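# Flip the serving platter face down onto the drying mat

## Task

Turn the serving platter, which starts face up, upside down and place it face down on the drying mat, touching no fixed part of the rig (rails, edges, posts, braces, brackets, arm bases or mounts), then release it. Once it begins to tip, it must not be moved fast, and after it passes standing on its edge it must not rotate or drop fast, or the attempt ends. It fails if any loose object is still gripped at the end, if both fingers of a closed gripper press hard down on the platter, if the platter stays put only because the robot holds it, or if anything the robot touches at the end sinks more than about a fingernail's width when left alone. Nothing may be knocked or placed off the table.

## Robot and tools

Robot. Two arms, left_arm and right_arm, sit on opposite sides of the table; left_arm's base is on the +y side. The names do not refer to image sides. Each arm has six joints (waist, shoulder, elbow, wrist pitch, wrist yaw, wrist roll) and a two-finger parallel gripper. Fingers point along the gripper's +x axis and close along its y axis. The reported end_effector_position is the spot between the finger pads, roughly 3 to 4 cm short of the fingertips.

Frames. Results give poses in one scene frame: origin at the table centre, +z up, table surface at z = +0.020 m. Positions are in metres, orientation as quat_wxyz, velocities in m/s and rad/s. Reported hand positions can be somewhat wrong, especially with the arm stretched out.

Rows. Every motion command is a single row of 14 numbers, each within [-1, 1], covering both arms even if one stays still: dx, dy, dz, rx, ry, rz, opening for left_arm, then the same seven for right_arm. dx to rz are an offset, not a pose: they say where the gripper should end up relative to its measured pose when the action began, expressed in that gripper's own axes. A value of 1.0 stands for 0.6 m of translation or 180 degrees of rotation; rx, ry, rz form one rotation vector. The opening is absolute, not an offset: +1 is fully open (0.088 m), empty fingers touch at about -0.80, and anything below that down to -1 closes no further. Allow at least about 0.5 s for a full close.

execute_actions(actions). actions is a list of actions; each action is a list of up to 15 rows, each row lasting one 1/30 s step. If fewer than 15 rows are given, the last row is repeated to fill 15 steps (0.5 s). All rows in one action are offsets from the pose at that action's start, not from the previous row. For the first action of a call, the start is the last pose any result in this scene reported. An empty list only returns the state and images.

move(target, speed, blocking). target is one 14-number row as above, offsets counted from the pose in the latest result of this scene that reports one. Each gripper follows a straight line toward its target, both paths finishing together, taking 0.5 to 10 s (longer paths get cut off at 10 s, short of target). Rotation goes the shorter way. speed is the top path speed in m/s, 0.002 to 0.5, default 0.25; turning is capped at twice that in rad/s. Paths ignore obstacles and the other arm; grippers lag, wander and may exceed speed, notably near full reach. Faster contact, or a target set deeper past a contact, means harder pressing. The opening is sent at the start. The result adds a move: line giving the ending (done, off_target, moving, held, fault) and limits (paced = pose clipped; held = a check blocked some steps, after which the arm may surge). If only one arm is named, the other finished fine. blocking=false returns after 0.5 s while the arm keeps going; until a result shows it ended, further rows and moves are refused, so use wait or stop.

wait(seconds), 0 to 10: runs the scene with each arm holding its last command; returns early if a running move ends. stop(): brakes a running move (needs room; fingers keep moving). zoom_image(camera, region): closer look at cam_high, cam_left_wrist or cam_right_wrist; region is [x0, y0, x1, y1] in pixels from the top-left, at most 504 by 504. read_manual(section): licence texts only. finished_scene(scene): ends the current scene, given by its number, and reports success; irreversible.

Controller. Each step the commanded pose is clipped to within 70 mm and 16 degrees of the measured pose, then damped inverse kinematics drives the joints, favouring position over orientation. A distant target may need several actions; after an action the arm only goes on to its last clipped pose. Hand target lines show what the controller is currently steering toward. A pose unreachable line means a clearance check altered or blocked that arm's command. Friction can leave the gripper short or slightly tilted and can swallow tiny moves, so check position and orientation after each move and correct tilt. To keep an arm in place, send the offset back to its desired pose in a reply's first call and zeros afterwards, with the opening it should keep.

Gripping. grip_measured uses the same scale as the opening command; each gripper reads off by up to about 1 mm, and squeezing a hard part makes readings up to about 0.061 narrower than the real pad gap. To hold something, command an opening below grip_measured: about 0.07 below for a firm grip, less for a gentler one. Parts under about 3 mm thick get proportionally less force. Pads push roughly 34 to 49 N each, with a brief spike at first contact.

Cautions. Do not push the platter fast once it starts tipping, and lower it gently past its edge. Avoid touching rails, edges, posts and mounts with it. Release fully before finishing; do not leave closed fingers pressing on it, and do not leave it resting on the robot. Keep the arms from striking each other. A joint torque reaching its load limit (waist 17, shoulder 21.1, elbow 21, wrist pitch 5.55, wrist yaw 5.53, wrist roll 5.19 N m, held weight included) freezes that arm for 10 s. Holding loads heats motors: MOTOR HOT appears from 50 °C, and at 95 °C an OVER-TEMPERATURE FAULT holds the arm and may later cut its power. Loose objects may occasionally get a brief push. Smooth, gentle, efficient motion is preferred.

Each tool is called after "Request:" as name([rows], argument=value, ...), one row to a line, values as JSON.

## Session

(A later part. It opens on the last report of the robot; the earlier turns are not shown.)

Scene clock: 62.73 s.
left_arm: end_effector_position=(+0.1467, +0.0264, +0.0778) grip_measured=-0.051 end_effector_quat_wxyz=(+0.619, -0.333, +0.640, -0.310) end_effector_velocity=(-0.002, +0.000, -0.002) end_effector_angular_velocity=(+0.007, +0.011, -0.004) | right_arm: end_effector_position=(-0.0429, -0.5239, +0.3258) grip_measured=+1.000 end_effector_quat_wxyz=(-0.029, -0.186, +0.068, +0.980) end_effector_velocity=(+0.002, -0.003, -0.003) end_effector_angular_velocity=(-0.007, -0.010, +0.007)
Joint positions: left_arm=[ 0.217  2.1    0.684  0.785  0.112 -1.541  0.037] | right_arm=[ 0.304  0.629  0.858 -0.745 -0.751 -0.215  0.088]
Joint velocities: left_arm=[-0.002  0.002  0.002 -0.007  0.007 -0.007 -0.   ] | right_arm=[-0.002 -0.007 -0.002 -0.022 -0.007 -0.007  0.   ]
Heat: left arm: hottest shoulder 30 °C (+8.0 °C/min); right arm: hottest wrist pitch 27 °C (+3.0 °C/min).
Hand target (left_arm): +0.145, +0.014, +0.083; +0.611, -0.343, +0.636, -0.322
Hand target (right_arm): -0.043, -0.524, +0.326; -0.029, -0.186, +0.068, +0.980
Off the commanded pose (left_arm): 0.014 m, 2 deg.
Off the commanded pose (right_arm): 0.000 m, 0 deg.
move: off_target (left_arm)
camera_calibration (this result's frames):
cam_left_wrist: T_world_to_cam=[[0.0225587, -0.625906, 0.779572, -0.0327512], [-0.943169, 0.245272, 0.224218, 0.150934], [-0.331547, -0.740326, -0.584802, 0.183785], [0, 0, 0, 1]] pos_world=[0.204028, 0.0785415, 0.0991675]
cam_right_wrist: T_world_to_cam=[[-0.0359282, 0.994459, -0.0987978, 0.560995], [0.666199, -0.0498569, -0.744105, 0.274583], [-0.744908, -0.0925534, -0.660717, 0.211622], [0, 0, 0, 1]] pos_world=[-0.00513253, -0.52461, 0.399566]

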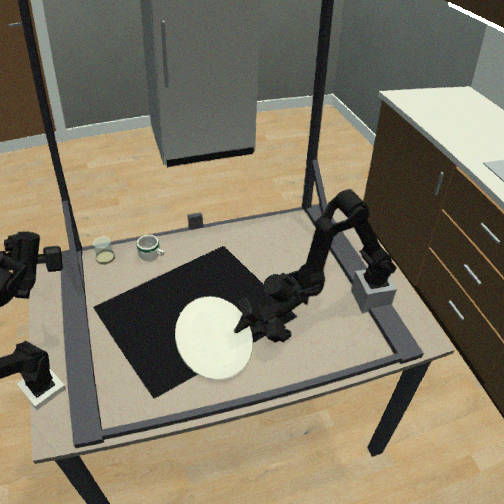

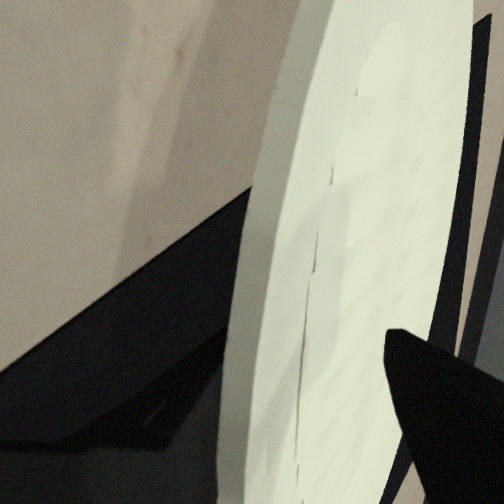

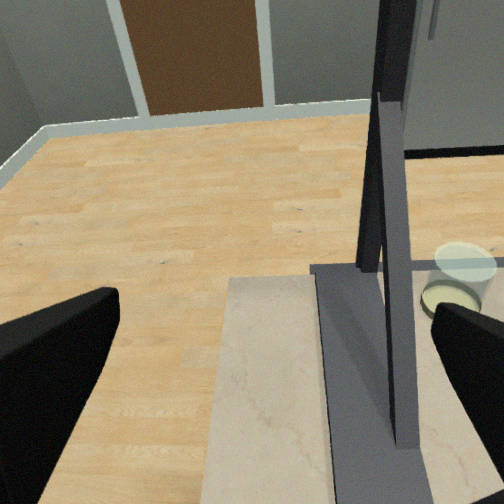

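Request:
move(target=[0.0,0.025,0,0,0,0.04,-0.05, 0,0,0,0,0,0,1], speed=0.04)

Request:
move(target=[0.03,-0.035,0,0,0,-0.01,-0.1, 0,0,0,0,0,0,1], speed=0.05)

Scene clock: 64.77 s.
left_arm: end_effector_position=(+0.1464, +0.0344, +0.0663) grip_measured=-0.051 end_effector_quat_wxyz=(-0.636, +0.295, -0.659, +0.272) end_effector_velocity=(-0.002, +0.001, +0.000) end_effector_angular_velocity=(+0.012, +0.012, -0.003) | right_arm: end_effector_position=(-0.0429, -0.5239, +0.3258) grip_measured=+1.000 end_effector_quat_wxyz=(-0.029, -0.186, +0.068, +0.980) end_effector_velocity=(+0.001, -0.002, -0.003) end_effector_angular_velocity=(+0.003, -0.012, +0.012)
Joint positions: left_arm=[ 0.217  2.079  0.722  0.607  0.107 -1.53   0.037] | right_arm=[ 0.304  0.629  0.858 -0.745 -0.751 -0.215  0.088]
Joint velocities: left_arm=[-0.002 -0.007  0.002 -0.022  0.007 -0.007 -0.   ] | right_arm=[-0.002  0.002  0.002 -0.022 -0.007 -0.022  0.   ]
Heat: left arm: hottest shoulder 30 °C (+8.0 °C/min); right arm: hottest wrist pitch 27 °C (+3.0 °C/min).
Hand target (left_arm): +0.146, +0.035, +0.066; +0.637, -0.293, +0.660, -0.271
Hand target (right_arm): -0.043, -0.524, +0.326; -0.029, -0.186, +0.068, +0.980
Off the commanded pose (left_arm): 0.001 m, 0 deg.
Off the commanded pose (right_arm): 0.000 m, 0 deg.
move: done
camera_calibration (this result's frames):
cam_left_wrist: T_world_to_cam=[[0.0227009, -0.714419, 0.699349, -0.0104783], [-0.941558, 0.219884, 0.255186, 0.149843], [-0.336086, -0.664271, -0.667676, 0.186443], [0, 0, 0, 1]] pos_world=[0.203985, 0.0834148, 0.0935739]
cam_right_wrist: T_world_to_cam=[[-0.0359282, 0.994459, -0.0987978, 0.560995], [0.666199, -0.0498569, -0.744105, 0.274583], [-0.744908, -0.0925534, -0.660717, 0.211622], [0, 0, 0, 1]] pos_world=[-0.00513253, -0.52461, 0.399566]

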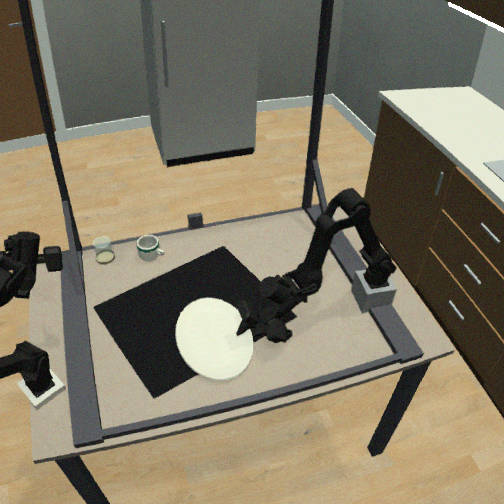

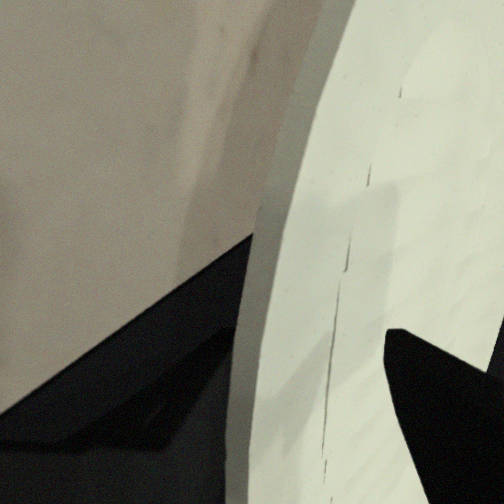

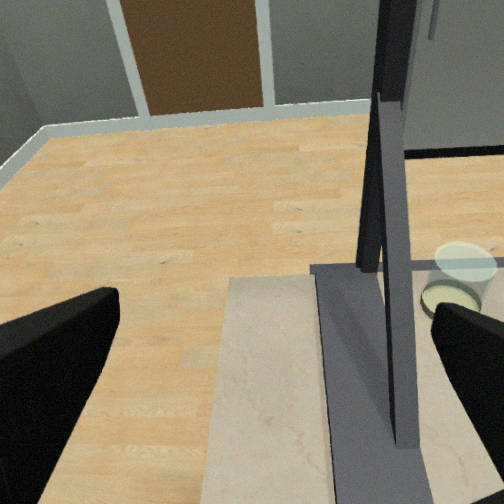

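Scene clock: 65.57 s.
left_arm: end_effector_position=(+0.1468, +0.0303, +0.0650) grip_measured=-0.097 end_effector_quat_wxyz=(-0.638, +0.290, -0.662, +0.266) end_effector_velocity=(+0.000, -0.002, +0.003) end_effector_angular_velocity=(-0.011, -0.001, +0.008) | right_arm: end_effector_position=(-0.0429, -0.5239, +0.3258) grip_measured=+1.000 end_effector_quat_wxyz=(-0.029, -0.186, +0.068, +0.980) end_effector_velocity=(-0.000, -0.002, +0.002) end_effector_angular_velocity=(+0.004, +0.013, +0.019)
Joint positions: left_arm=[ 0.216  2.087  0.751  0.57   0.106 -1.53   0.034] | right_arm=[ 0.304  0.629  0.858 -0.745 -0.751 -0.215  0.088]
Joint velocities: left_arm=[-0.002 -0.002  0.002  0.007 -0.007 -0.007 -0.   ] | right_arm=[-0.002 -0.002 -0.002  0.007 -0.022 -0.007  0.   ]
Heat: left arm: hottest shoulder 30 °C (+8.1 °C/min); right arm: hottest wrist pitch 27 °C (+3.0 °C/min).
Hand target (left_arm): +0.147, +0.009, +0.071; +0.631, -0.305, +0.655, -0.282
Hand target (right_arm): -0.043, -0.524, +0.326; -0.029, -0.186, +0.068, +0.980
Off the commanded pose (left_arm): 0.024 m, 3 deg.
Off the commanded pose (right_arm): 0.000 m, 0 deg.
move: off_target (left_arm)
camera_calibration (this result's frames):
cam_left_wrist: T_world_to_cam=[[0.0240366, -0.726048, 0.687224, -0.0115048], [-0.941355, 0.214988, 0.260059, 0.151261], [-0.33656, -0.653172, -0.678302, 0.183422], [0, 0, 0, 1]] pos_world=[0.204399, 0.078934, 0.0929851]
cam_right_wrist: T_world_to_cam=[[-0.0359282, 0.994459, -0.0987978, 0.560995], [0.666199, -0.0498569, -0.744105, 0.274583], [-0.744908, -0.0925534, -0.660717, 0.211622], [0, 0, 0, 1]] pos_world=[-0.00513253, -0.52461, 0.399566]

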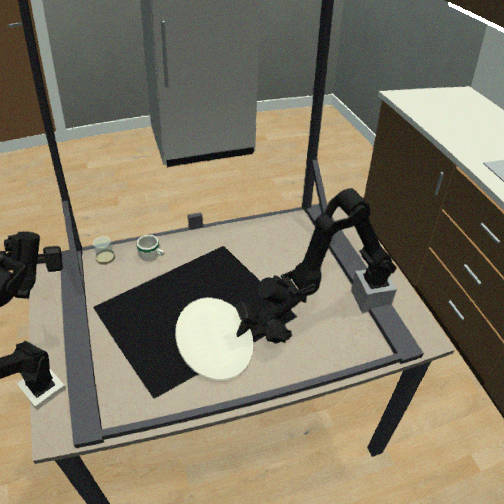

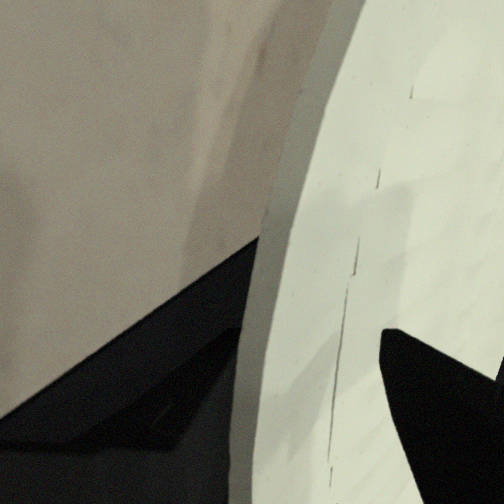

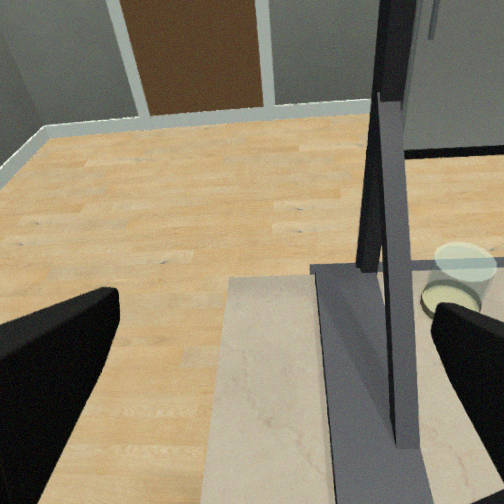

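Request:
execute_actions([
  [[0.01,-0.045,0,0,0,-0.015,-0.15,0,0,0,0,0,0,1]],
  [[0.015,-0.03,0,0,0,0,-0.2,0,0,0,0,0,0,1]],
])

Scene clock: 66.83 s.
left_arm: end_effector_position=(+0.1469, +0.0305, +0.0639) grip_measured=-0.196 end_effector_quat_wxyz=(-0.644, +0.271, -0.673, +0.242) end_effector_velocity=(-0.002, -0.000, +0.001) end_effector_angular_velocity=(+0.002, +0.011, -0.002) | right_arm: end_effector_position=(-0.0429, -0.5239, +0.3258) grip_measured=+1.000 end_effector_quat_wxyz=(-0.029, -0.186, +0.068, +0.980) end_effector_velocity=(-0.000, -0.001, +0.001) end_effector_angular_velocity=(+0.009, +0.008, +0.011)
Joint positions: left_arm=[ 0.216  2.074  0.797  0.445  0.105 -1.532  0.029] | right_arm=[ 0.304  0.629  0.858 -0.745 -0.751 -0.215  0.088]
Joint velocities: left_arm=[-0.002 -0.002  0.002 -0.007  0.007 -0.007 -0.   ] | right_arm=[ 0.002 -0.002 -0.002  0.007 -0.007 -0.007  0.   ]
Heat: left arm: hottest wrist pitch 30 °C (+7.0 °C/min); right arm: hottest wrist pitch 27 °C (+3.0 °C/min).
Hand target (left_arm): +0.147, +0.013, +0.073; +0.640, -0.285, +0.665, -0.259
Hand target (right_arm): -0.043, -0.524, +0.326; -0.029, -0.186, +0.068, +0.980
Off the commanded pose (left_arm): 0.021 m, 3 deg.
Off the commanded pose (right_arm): 0.000 m, 0 deg.
camera_calibration (this result's frames):
cam_left_wrist: T_world_to_cam=[[0.0312853, -0.769222, 0.638215, -0.00727048], [-0.939222, 0.195782, 0.282012, 0.150408], [-0.341881, -0.608249, -0.716346, 0.18466], [0, 0, 0, 1]] pos_world=[0.204626, 0.077279, 0.0945033]
cam_right_wrist: T_world_to_cam=[[-0.0359282, 0.994459, -0.0987978, 0.560995], [0.666199, -0.0498569, -0.744105, 0.274583], [-0.744908, -0.0925534, -0.660717, 0.211622], [0, 0, 0, 1]] pos_world=[-0.00513253, -0.52461, 0.399566]

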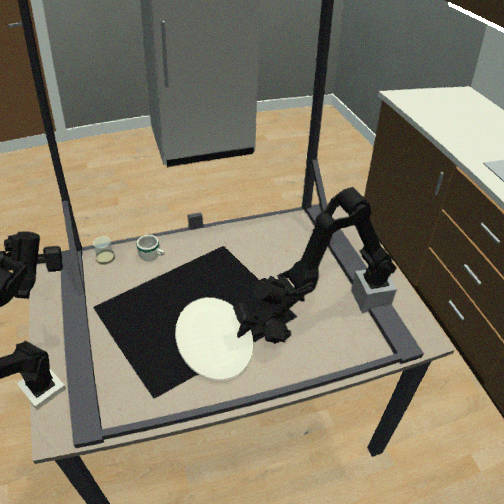

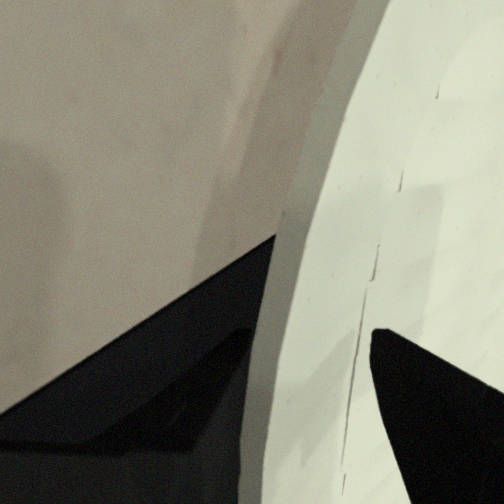

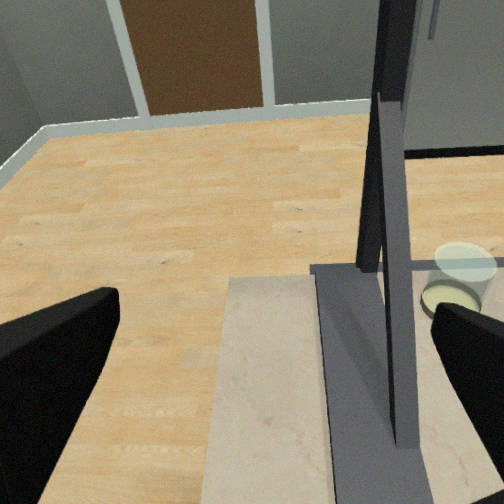

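Request:
move(target=[-0.03,0.0,0,0,0,-0.04,-0.1, 0,0,0,0,0,0,1], speed=0.05)

Request:
move(target=[0.045,-0.04,0,0,0,-0.015,-0.1, 0,0,0,0,0,0,1], speed=0.05)

Scene clock: 68.60 s.
left_arm: end_effector_position=(+0.1461, +0.0435, +0.0704) grip_measured=-0.102 end_effector_quat_wxyz=(-0.631, +0.305, -0.657, +0.278) end_effector_velocity=(-0.000, +0.005, -0.001) end_effector_angular_velocity=(-0.002, +0.000, +0.008) | right_arm: end_effector_position=(-0.0429, -0.5239, +0.3258) grip_measured=+1.000 end_effector_quat_wxyz=(-0.029, -0.186, +0.068, +0.980) end_effector_velocity=(+0.001, -0.001, +0.001) end_effector_angular_velocity=(+0.016, +0.002, +0.012)
Joint positions: left_arm=[ 0.221  2.053  0.667  0.66   0.113 -1.536  0.034] | right_arm=[ 0.304  0.629  0.858 -0.745 -0.751 -0.215  0.088]
Joint velocities: left_arm=[-0.002 -0.002 -0.022  0.022 -0.007 -0.007 -0.   ] | right_arm=[-0.002 -0.002  0.002 -0.007 -0.007 -0.022  0.   ]
Heat: left arm: hottest shoulder 30 °C (+7.0 °C/min); right arm: hottest wrist pitch 27 °C (+3.0 °C/min).
Hand target (left_arm): +0.147, +0.043, +0.077; +0.628, -0.313, +0.654, -0.282
Hand target (right_arm): -0.043, -0.524, +0.326; -0.029, -0.186, +0.068, +0.980
Off the commanded pose (left_arm): 0.007 m, 1 deg.
Off the commanded pose (right_arm): 0.000 m, 0 deg.
move: done
camera_calibration (this result's frames):
cam_left_wrist: T_world_to_cam=[[0.0293234, -0.697154, 0.716322, -0.00969065], [-0.940962, 0.222528, 0.255092, 0.146281], [-0.33724, -0.681512, -0.64947, 0.194782], [0, 0, 0, 1]] pos_world=[0.203617, 0.093439, 0.0961316]
cam_right_wrist: T_world_to_cam=[[-0.0359282, 0.994459, -0.0987978, 0.560995], [0.666199, -0.0498569, -0.744105, 0.274583], [-0.744908, -0.0925534, -0.660717, 0.211622], [0, 0, 0, 1]] pos_world=[-0.00513253, -0.52461, 0.399566]

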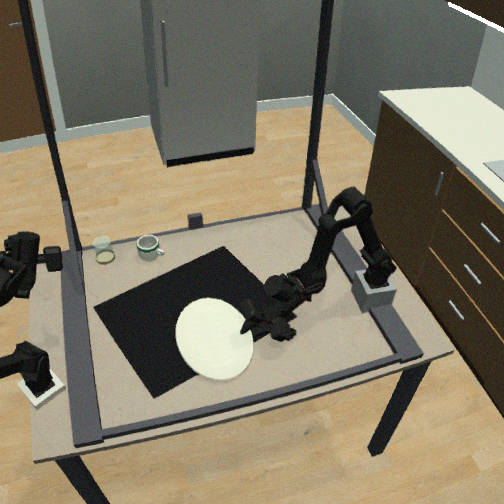

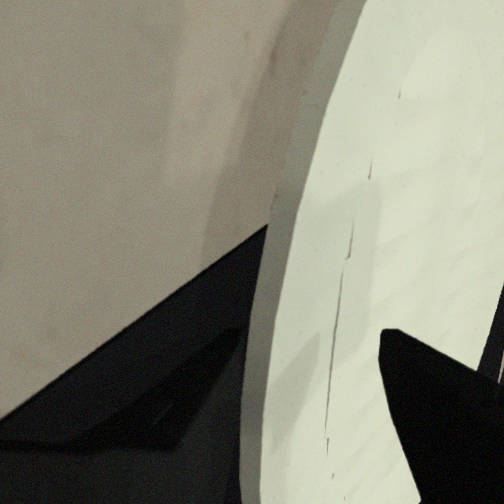

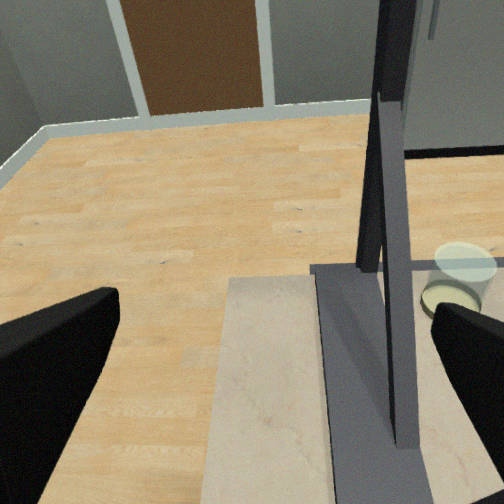

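Scene clock: 69.70 s.
left_arm: end_effector_position=(+0.1485, +0.0177, +0.0713) grip_measured=-0.101 end_effector_quat_wxyz=(-0.629, +0.314, -0.651, +0.287) end_effector_velocity=(+0.000, -0.001, -0.000) end_effector_angular_velocity=(+0.003, +0.013, +0.017) | right_arm: end_effector_position=(-0.0429, -0.5239, +0.3258) grip_measured=+1.000 end_effector_quat_wxyz=(-0.029, -0.186, +0.068, +0.980) end_effector_velocity=(+0.001, -0.002, +0.001) end_effector_angular_velocity=(+0.002, +0.001, +0.011)
Joint positions: left_arm=[ 0.216  2.113  0.762  0.653  0.106 -1.54   0.034] | right_arm=[ 0.304  0.629  0.858 -0.745 -0.751 -0.215  0.088]
Joint velocities: left_arm=[-0.002  0.002  0.007 -0.007 -0.007 -0.022  0.   ] | right_arm=[ 0.002 -0.002  0.002 -0.007 -0.007 -0.007  0.   ]
Heat: left arm: hottest wrist pitch 30 °C (+7.0 °C/min); right arm: hottest wrist pitch 27 °C (+3.0 °C/min).
Hand target (left_arm): +0.147, +0.008, +0.071; +0.624, -0.320, +0.650, -0.292
Hand target (right_arm): -0.043, -0.524, +0.326; -0.029, -0.186, +0.068, +0.980
Off the commanded pose (left_arm): 0.010 m, 1 deg.
Off the commanded pose (right_arm): 0.000 m, 0 deg.
move: off_target (left_arm)
camera_calibration (this result's frames):
cam_left_wrist: T_world_to_cam=[[0.0273502, -0.676659, 0.735788, -0.0298663], [-0.943217, 0.226296, 0.243172, 0.155224], [-0.33105, -0.700658, -0.632047, 0.176789], [0, 0, 0, 1]] pos_world=[0.205753, 0.0685329, 0.0959682]
cam_right_wrist: T_world_to_cam=[[-0.0359282, 0.994459, -0.0987978, 0.560995], [0.666199, -0.0498569, -0.744105, 0.274583], [-0.744908, -0.0925534, -0.660717, 0.211622], [0, 0, 0, 1]] pos_world=[-0.00513253, -0.52461, 0.399566]

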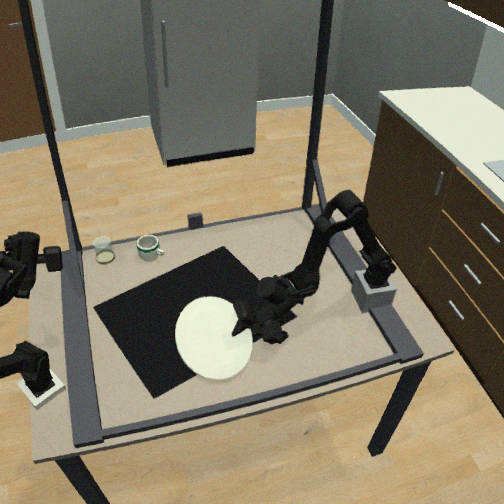

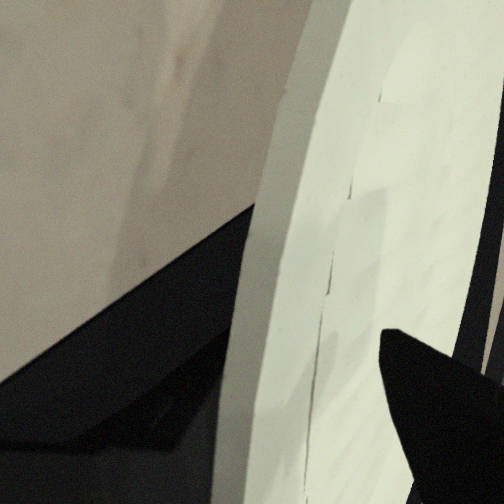

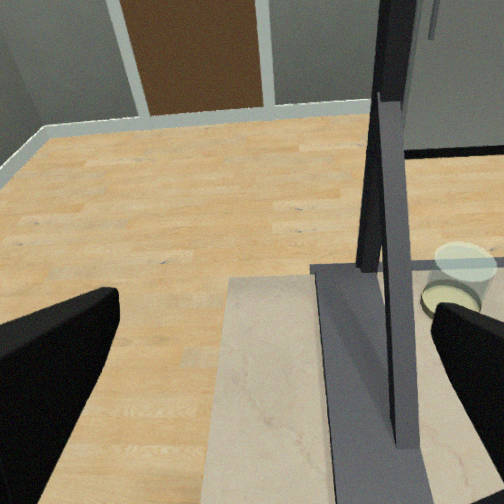

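Request:
execute_actions([
  [[0.01,-0.01,0,0,0,0,-0.22,0,0,0,0,0,0,1]],
  [[0,0,0,0,0,0,-0.33,0,0,0,0,0,0,1]],
  [[0,0,0,0,0,0,-0.42,0,0,0,0,0,0,1]],
  [[0,0,0,0,0,0,-0.5,0,0,0,0,0,0,1]],
])

Request:
move(target=[-0.035,-0.065,0,0,0,0.02,-0.55, 0,0,0,0,0,0,1], speed=0.025)

Request:
move(target=[-0.02,-0.06,0,0,0,0,-0.75, 0,0,0,0,0,0,1], speed=0.025)

Scene clock: 71.97 s.
left_arm: end_effector_position=(+0.1479, +0.0166, +0.0735) grip_measured=-0.488 end_effector_quat_wxyz=(-0.630, +0.308, -0.653, +0.286) end_effector_velocity=(+0.000, -0.001, +0.003) end_effector_angular_velocity=(-0.011, -0.001, +0.008) | right_arm: end_effector_position=(-0.0429, -0.5239, +0.3258) grip_measured=+1.000 end_effector_quat_wxyz=(-0.029, -0.186, +0.068, +0.980) end_effector_velocity=(+0.001, -0.001, -0.003) end_effector_angular_velocity=(+0.010, -0.005, +0.012)
Joint positions: left_arm=[ 0.216  2.103  0.773  0.622  0.111 -1.533  0.015] | right_arm=[ 0.304  0.629  0.858 -0.745 -0.751 -0.215  0.088]
Joint velocities: left_arm=[-0.002 -0.007 -0.002  0.007 -0.007 -0.007 -0.   ] | right_arm=[-0.002 -0.002 -0.007 -0.007 -0.007 -0.022  0.   ]
Heat: left arm: hottest wrist pitch 30 °C (+6.0 °C/min); right arm: hottest wrist pitch 27 °C (+3.0 °C/min).
Hand target (left_arm): +0.148, +0.017, +0.070; +0.631, -0.308, +0.654, -0.281
Hand target (right_arm): -0.043, -0.524, +0.326; -0.029, -0.186, +0.068, +0.980
Off the commanded pose (left_arm): 0.003 m, 1 deg.
Off the commanded pose (right_arm): 0.000 m, 0 deg.
camera_calibration (this result's frames):
cam_left_wrist: T_world_to_cam=[[0.0211764, -0.683986, 0.729187, -0.0306575], [-0.941539, 0.231647, 0.24463, 0.153944], [-0.336238, -0.691739, -0.639094, 0.17828], [0, 0, 0, 1]] pos_world=[0.205538, 0.0666929, 0.098633]
cam_right_wrist: T_world_to_cam=[[-0.0359282, 0.994459, -0.0987978, 0.560995], [0.666199, -0.0498569, -0.744105, 0.274583], [-0.744908, -0.0925534, -0.660717, 0.211622], [0, 0, 0, 1]] pos_world=[-0.00513253, -0.52461, 0.399566]

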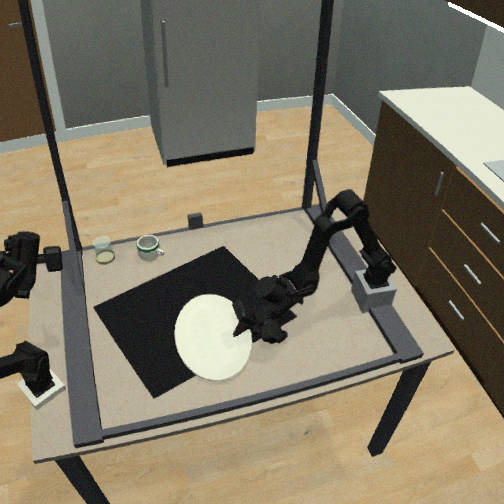

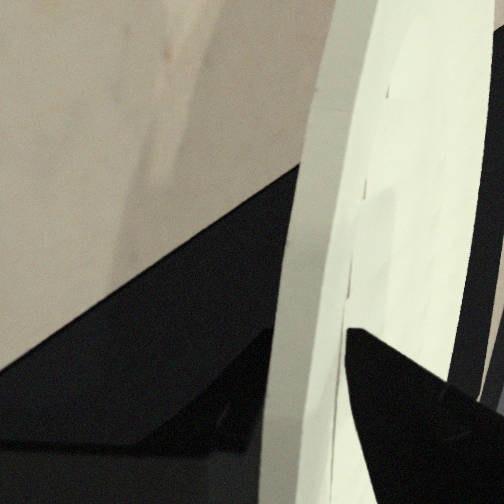

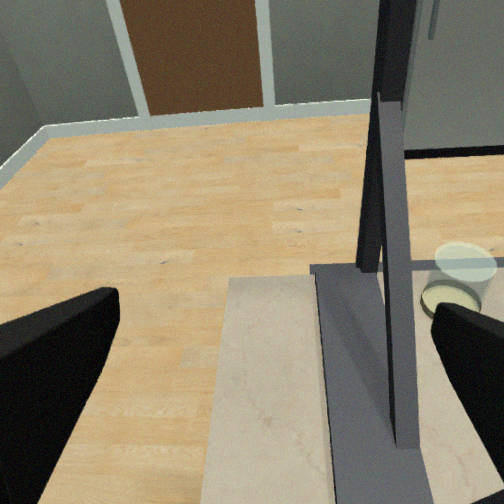

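Scene clock: 73.97 s.
left_arm: end_effector_position=(+0.1481, +0.0155, +0.1014) grip_measured=-0.546 end_effector_quat_wxyz=(-0.641, +0.276, -0.670, +0.253) end_effector_velocity=(-0.002, +0.001, -0.001) end_effector_angular_velocity=(+0.023, +0.003, +0.003) | right_arm: end_effector_position=(-0.0429, -0.5239, +0.3258) grip_measured=+1.000 end_effector_quat_wxyz=(-0.029, -0.186, +0.068, +0.980) end_effector_velocity=(+0.000, +0.001, -0.003) end_effector_angular_velocity=(+0.001, -0.011, -0.006)
Joint positions: left_arm=[ 0.216  1.983  0.865  0.308  0.11  -1.527  0.012] | right_arm=[ 0.304  0.629  0.858 -0.745 -0.751 -0.215  0.088]
Joint velocities: left_arm=[-0.007 -0.002  0.012 -0.037 -0.007 -0.007  0.   ] | right_arm=[-0.002  0.002 -0.002 -0.007  0.007 -0.007  0.   ]
Heat: left arm: hottest wrist pitch 30 °C (+5.0 °C/min); right arm: hottest wrist pitch 27 °C (+3.0 °C/min).
Hand target (left_arm): +0.150, +0.008, +0.117; +0.638, -0.287, +0.662, -0.267
Hand target (right_arm): -0.043, -0.524, +0.326; -0.029, -0.186, +0.068, +0.980
Off the commanded pose (left_arm): 0.017 m, 2 deg.
Off the commanded pose (right_arm): 0.000 m, 0 deg.
move: off_target (left_arm)
camera_calibration (this result's frames):
cam_left_wrist: T_world_to_cam=[[0.0238756, -0.753886, 0.656571, -0.0437761], [-0.938833, 0.208781, 0.273866, 0.144493], [-0.343543, -0.62295, -0.702789, 0.201887], [0, 0, 0, 1]] pos_world=[0.206057, 0.0625958, 0.131054]
cam_right_wrist: T_world_to_cam=[[-0.0359282, 0.994459, -0.0987978, 0.560995], [0.666199, -0.0498569, -0.744105, 0.274583], [-0.744908, -0.0925534, -0.660717, 0.211622], [0, 0, 0, 1]] pos_world=[-0.00513253, -0.52461, 0.399566]

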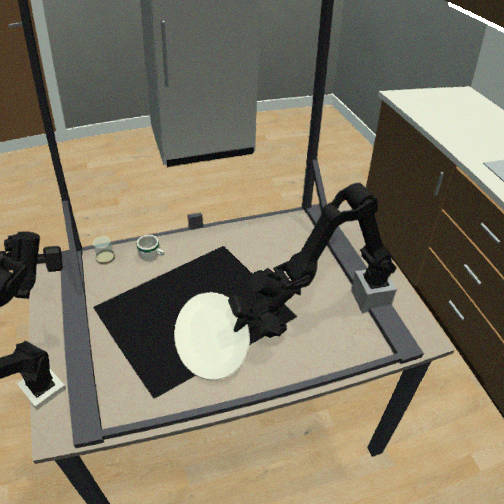

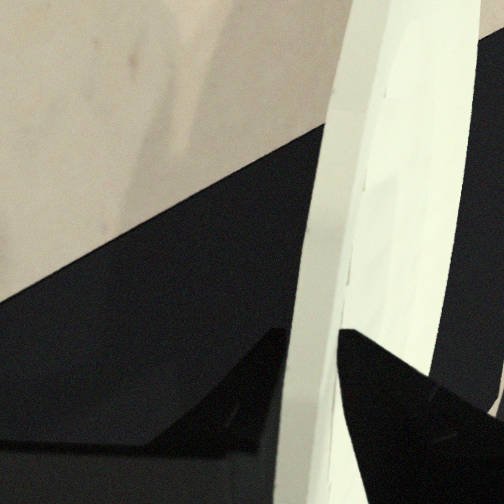

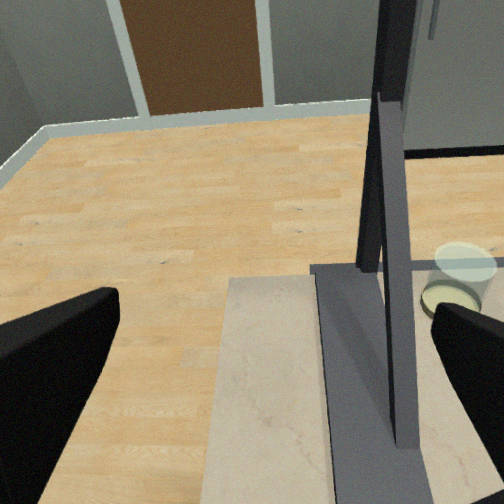

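Scene clock: 75.70 s.
left_arm: end_effector_position=(+0.1478, +0.0057, +0.1253) grip_measured=-0.687 end_effector_quat_wxyz=(-0.643, +0.264, -0.674, +0.248) end_effector_velocity=(+0.000, -0.001, +0.002) end_effector_angular_velocity=(+0.009, +0.010, +0.019) | right_arm: end_effector_position=(-0.0429, -0.5239, +0.3258) grip_measured=+1.000 end_effector_quat_wxyz=(-0.029, -0.186, +0.068, +0.980) end_effector_velocity=(+0.000, +0.000, -0.002) end_effector_angular_velocity=(-0.004, -0.006, +0.002)
Joint positions: left_arm=[ 0.214  1.939  0.956  0.148  0.114 -1.519  0.005] | right_arm=[ 0.304  0.629  0.858 -0.745 -0.751 -0.215  0.088]
Joint velocities: left_arm=[-0.002 -0.002  0.012 -0.022 -0.007 -0.022  0.   ] | right_arm=[-0.007  0.002 -0.002 -0.007 -0.007 -0.007  0.   ]
Heat: left arm: hottest wrist pitch 30 °C (+5.0 °C/min); right arm: hottest wrist pitch 27 °C (+2.0 °C/min).
Hand target (left_arm): +0.150, -0.002, +0.135; +0.641, -0.276, +0.670, -0.253
Hand target (right_arm): -0.043, -0.524, +0.326; -0.029, -0.186, +0.068, +0.980
Off the commanded pose (left_arm): 0.013 m, 2 deg.
Off the commanded pose (right_arm): 0.000 m, 0 deg.
move: off_target (left_arm)
camera_calibration (this result's frames):
cam_left_wrist: T_world_to_cam=[[0.0162922, -0.77061, 0.637099, -0.0631197], [-0.936394, 0.211649, 0.279948, 0.13858], [-0.350572, -0.601137, -0.718146, 0.215331], [0, 0, 0, 1]] pos_world=[0.206283, 0.0514721, 0.156057]
cam_right_wrist: T_world_to_cam=[[-0.0359282, 0.994459, -0.0987978, 0.560995], [0.666199, -0.0498569, -0.744105, 0.274583], [-0.744908, -0.0925534, -0.660717, 0.211622], [0, 0, 0, 1]] pos_world=[-0.00513253, -0.52461, 0.399566]

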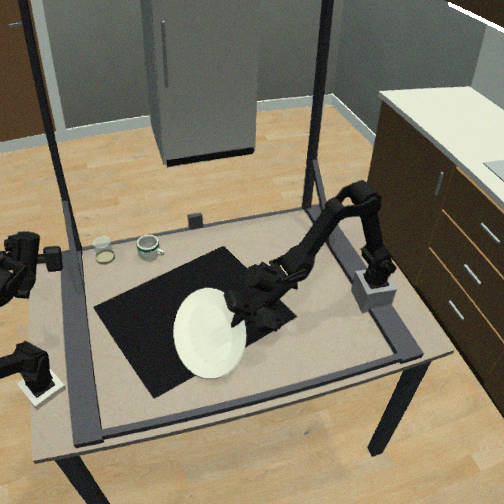

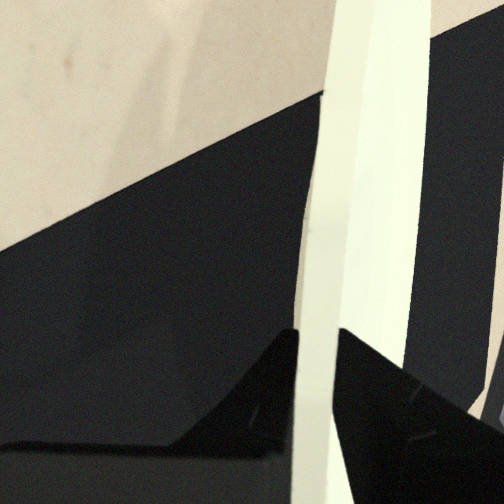

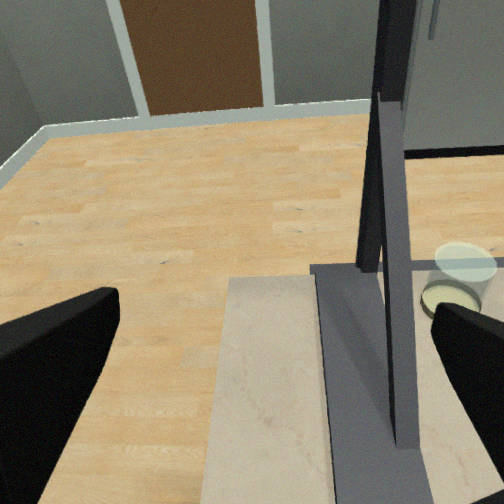

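Request:
move(target=[-0.29,-0.108,-0.097,0,0,0.22,-0.9, 0,0,0,0,0,0,1], speed=0.045)

Request:
move(target=[-0.03,0,0,0.5,0,0,-0.9, 0,0,0,0,0,0,1], speed=0.14)

Request:
move(target=[-0.03,0,0,0.5,0,0,-0.9, 0,0,0,0,0,0,1], speed=0.14)

Scene clock: 84.00 s.
left_arm: end_effector_position=(+0.0995, +0.0821, +0.2827) grip_measured=-0.723 end_effector_quat_wxyz=(-0.692, +0.000, -0.722, -0.006) end_effector_velocity=(-0.002, +0.007, +0.001) end_effector_angular_velocity=(+0.042, -0.008, -0.000) | right_arm: end_effector_position=(-0.0429, -0.5239, +0.3258) grip_measured=+1.000 end_effector_quat_wxyz=(-0.029, -0.186, +0.068, +0.980) end_effector_velocity=(+0.000, -0.001, -0.004) end_effector_angular_velocity=(-0.007, -0.010, +0.007)
Joint positions: left_arm=[ 0.079  1.971  1.918 -1.525  0.041 -1.594  0.004] | right_arm=[ 0.304  0.629  0.858 -0.745 -0.751 -0.215  0.088]
Joint velocities: left_arm=[-0.007  0.012  0.022 -0.051 -0.007 -0.007 -0.   ] | right_arm=[-0.002  0.002 -0.007 -0.007 -0.007 -0.007  0.   ]
Heat: left arm: hottest shoulder 31 °C (+2.0 °C/min); right arm: hottest wrist pitch 27 °C (+2.0 °C/min).
Hand target (left_arm): +0.098, +0.078, +0.300; +0.690, -0.020, +0.723, -0.015
Hand target (right_arm): -0.043, -0.524, +0.326; -0.029, -0.186, +0.068, +0.980
Off the commanded pose (left_arm): 0.019 m, 3 deg.
Off the commanded pose (right_arm): 0.000 m, 0 deg.
move: off_target (left_arm)
camera_calibration (this result's frames):
cam_left_wrist: T_world_to_cam=[[-0.0131076, -0.998234, -0.0579448, 0.114323], [-0.933838, -0.00849548, 0.357596, 0.0289606], [-0.357457, 0.0587982, -0.932077, 0.364317], [0, 0, 0, 1]] pos_world=[0.158771, 0.0929459, 0.33584]
cam_right_wrist: T_world_to_cam=[[-0.0359282, 0.994459, -0.0987978, 0.560995], [0.666199, -0.0498569, -0.744105, 0.274583], [-0.744908, -0.0925534, -0.660717, 0.211622], [0, 0, 0, 1]] pos_world=[-0.00513253, -0.52461, 0.399566]

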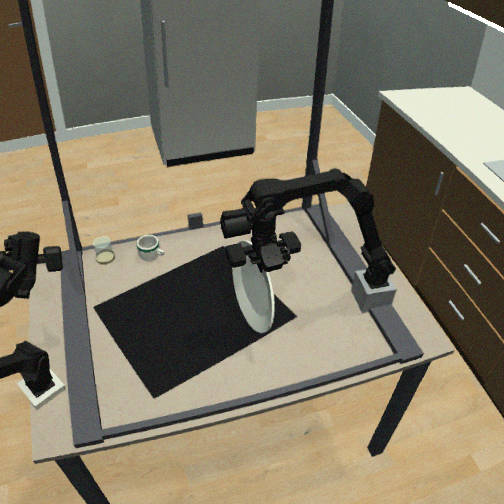

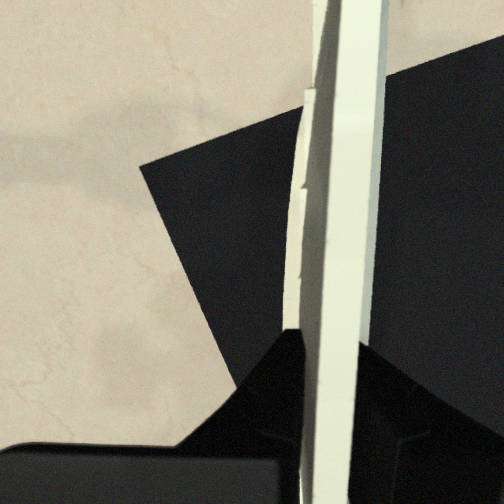

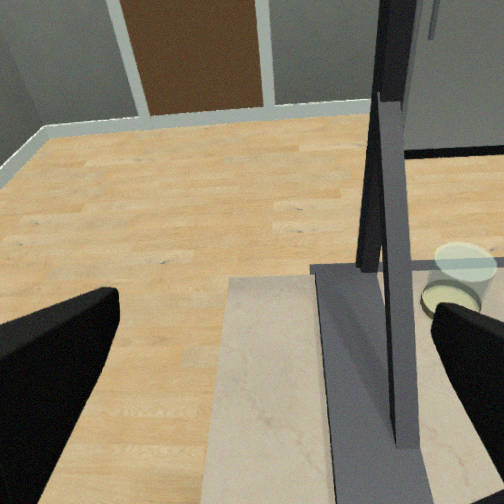

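Scene clock: 89.97 s.
left_arm: end_effector_position=(+0.1007, +0.0849, +0.2813) grip_measured=-0.723 end_effector_quat_wxyz=(+0.483, +0.501, +0.524, -0.492) end_effector_velocity=(+0.005, +0.002, +0.000) end_effector_angular_velocity=(+0.007, -0.036, -0.012) | right_arm: end_effector_position=(-0.0429, -0.5239, +0.3258) grip_measured=+1.000 end_effector_quat_wxyz=(-0.029, -0.186, +0.068, +0.980) end_effector_velocity=(-0.000, -0.000, +0.001) end_effector_angular_velocity=(+0.009, +0.008, +0.007)
Joint positions: left_arm=[ 0.079  1.998  1.95  -1.572  0.033 -0.027  0.004] | right_arm=[ 0.304  0.629  0.858 -0.745 -0.751 -0.215  0.088]
Joint velocities: left_arm=[-0.002 -0.002 -0.002 -0.007 -0.037  0.007 -0.   ] | right_arm=[-0.002 -0.002 -0.002  0.007 -0.007 -0.007  0.   ]
Heat: left arm: hottest shoulder 32 °C (+1.0 °C/min); right arm: hottest wrist pitch 28 °C (+3.0 °C/min).
Hand target (left_arm): +0.100, +0.083, +0.300; +0.494, +0.485, +0.510, -0.510
Hand target (right_arm): -0.043, -0.524, +0.326; -0.029, -0.186, +0.068, +0.980
Off the commanded pose (left_arm): 0.020 m, 2 deg.
Off the commanded pose (right_arm): 0.000 m, 0 deg.
joint sent to its limit (left arm) — the command would take joint 4 (wrist pitch) past its lower limit, so that joint was sent only as far as its limit.
move: off_target (left_arm)
camera_calibration (this result's frames):
cam_left_wrist: T_world_to_cam=[[-0.999821, 0.00743959, -0.0174102, 0.119639], [0.000555247, 0.93069, 0.365809, -0.145507], [0.018925, 0.365734, -0.930527, 0.298855], [0, 0, 0, 1]] pos_world=[0.114043, 0.0252305, 0.333403]
cam_right_wrist: T_world_to_cam=[[-0.0359282, 0.994459, -0.0987978, 0.560995], [0.666199, -0.0498569, -0.744105, 0.274583], [-0.744908, -0.0925534, -0.660717, 0.211622], [0, 0, 0, 1]] pos_world=[-0.00513253, -0.52461, 0.399566]

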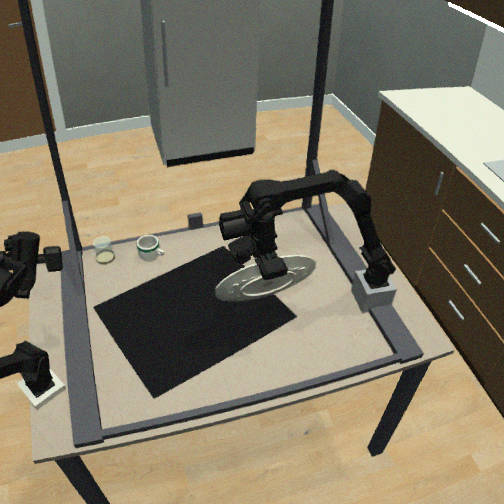

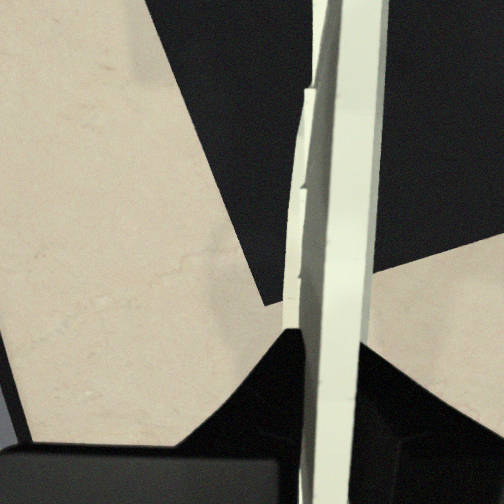

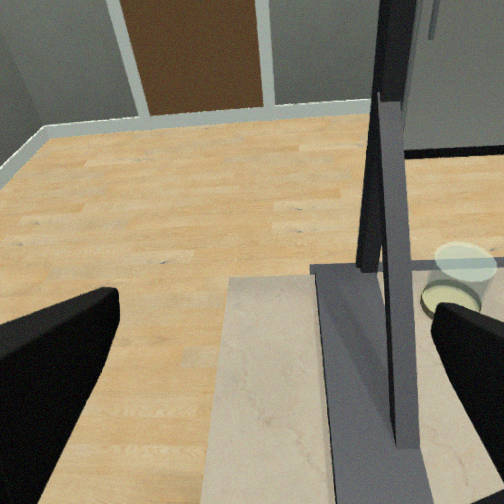

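Scene clock: 95.93 s.
left_arm: end_effector_position=(+0.1008, +0.0836, +0.2760) grip_measured=-0.723 end_effector_quat_wxyz=(-0.016, +0.696, +0.029, -0.718) end_effector_velocity=(-0.002, +0.003, +0.001) end_effector_angular_velocity=(+0.007, -0.007, -0.015) | right_arm: end_effector_position=(-0.0429, -0.5239, +0.3258) grip_measured=+1.000 end_effector_quat_wxyz=(-0.029, -0.186, +0.068, +0.980) end_effector_velocity=(+0.001, -0.003, -0.001) end_effector_angular_velocity=(-0.006, +0.002, +0.019)
Joint positions: left_arm=[ 0.079  2.013  1.95  -1.57   0.033  1.539  0.004] | right_arm=[ 0.304  0.629  0.858 -0.745 -0.751 -0.215  0.088]
Joint velocities: left_arm=[-0.007 -0.007 -0.007 -0.007 -0.007  0.007 -0.   ] | right_arm=[-0.002 -0.002 -0.002 -0.007 -0.022 -0.007  0.   ]
Heat: left arm: hottest shoulder 33 °C (+2.0 °C/min); right arm: hottest wrist pitch 28 °C (+2.0 °C/min).
Hand target (left_arm): +0.101, +0.085, +0.298; +0.005, +0.695, +0.005, -0.719
Hand target (right_arm): -0.043, -0.524, +0.326; -0.029, -0.186, +0.068, +0.980
Off the commanded pose (left_arm): 0.023 m, 1 deg.
Off the commanded pose (right_arm): 0.000 m, 0 deg.
joint sent to its limit (left arm) — the command would take joint 4 (wrist pitch) past its lower limit, so that joint was sent only as far as its limit.
move: off_target (left_arm)
camera_calibration (this result's frames):
cam_left_wrist: T_world_to_cam=[[0.000117749, 0.999924, 0.0123614, -0.0723], [0.95735, -0.0036843, 0.288907, -0.139469], [0.28893, 0.0118002, -0.957277, 0.304214], [0, 0, 0, 1]] pos_world=[0.0456324, 0.0681908, 0.332404]
cam_right_wrist: T_world_to_cam=[[-0.0359282, 0.994459, -0.0987978, 0.560995], [0.666199, -0.0498569, -0.744105, 0.274583], [-0.744908, -0.0925534, -0.660717, 0.211622], [0, 0, 0, 1]] pos_world=[-0.00513253, -0.52461, 0.399566]

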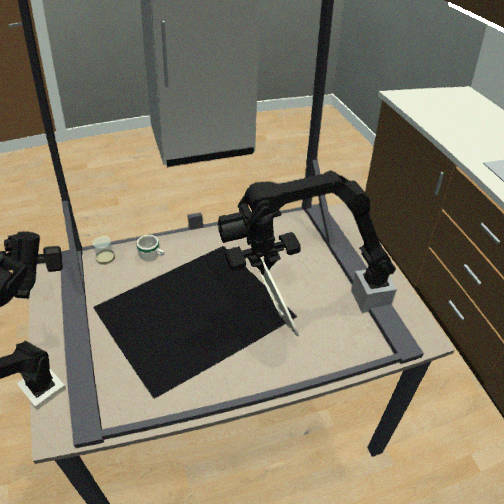

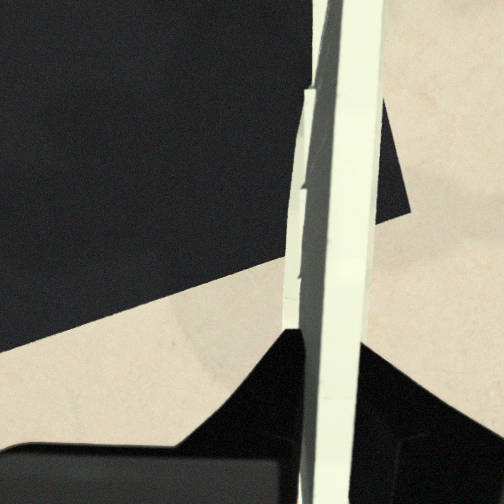

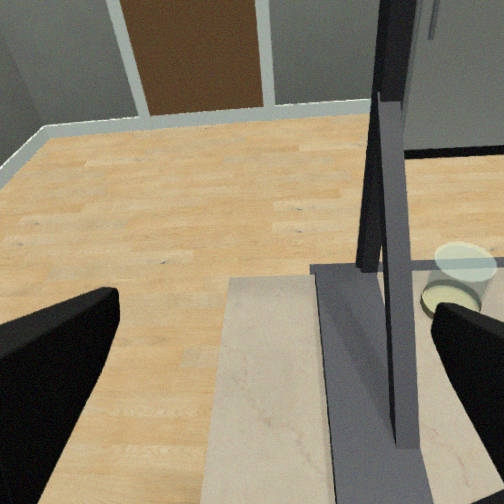

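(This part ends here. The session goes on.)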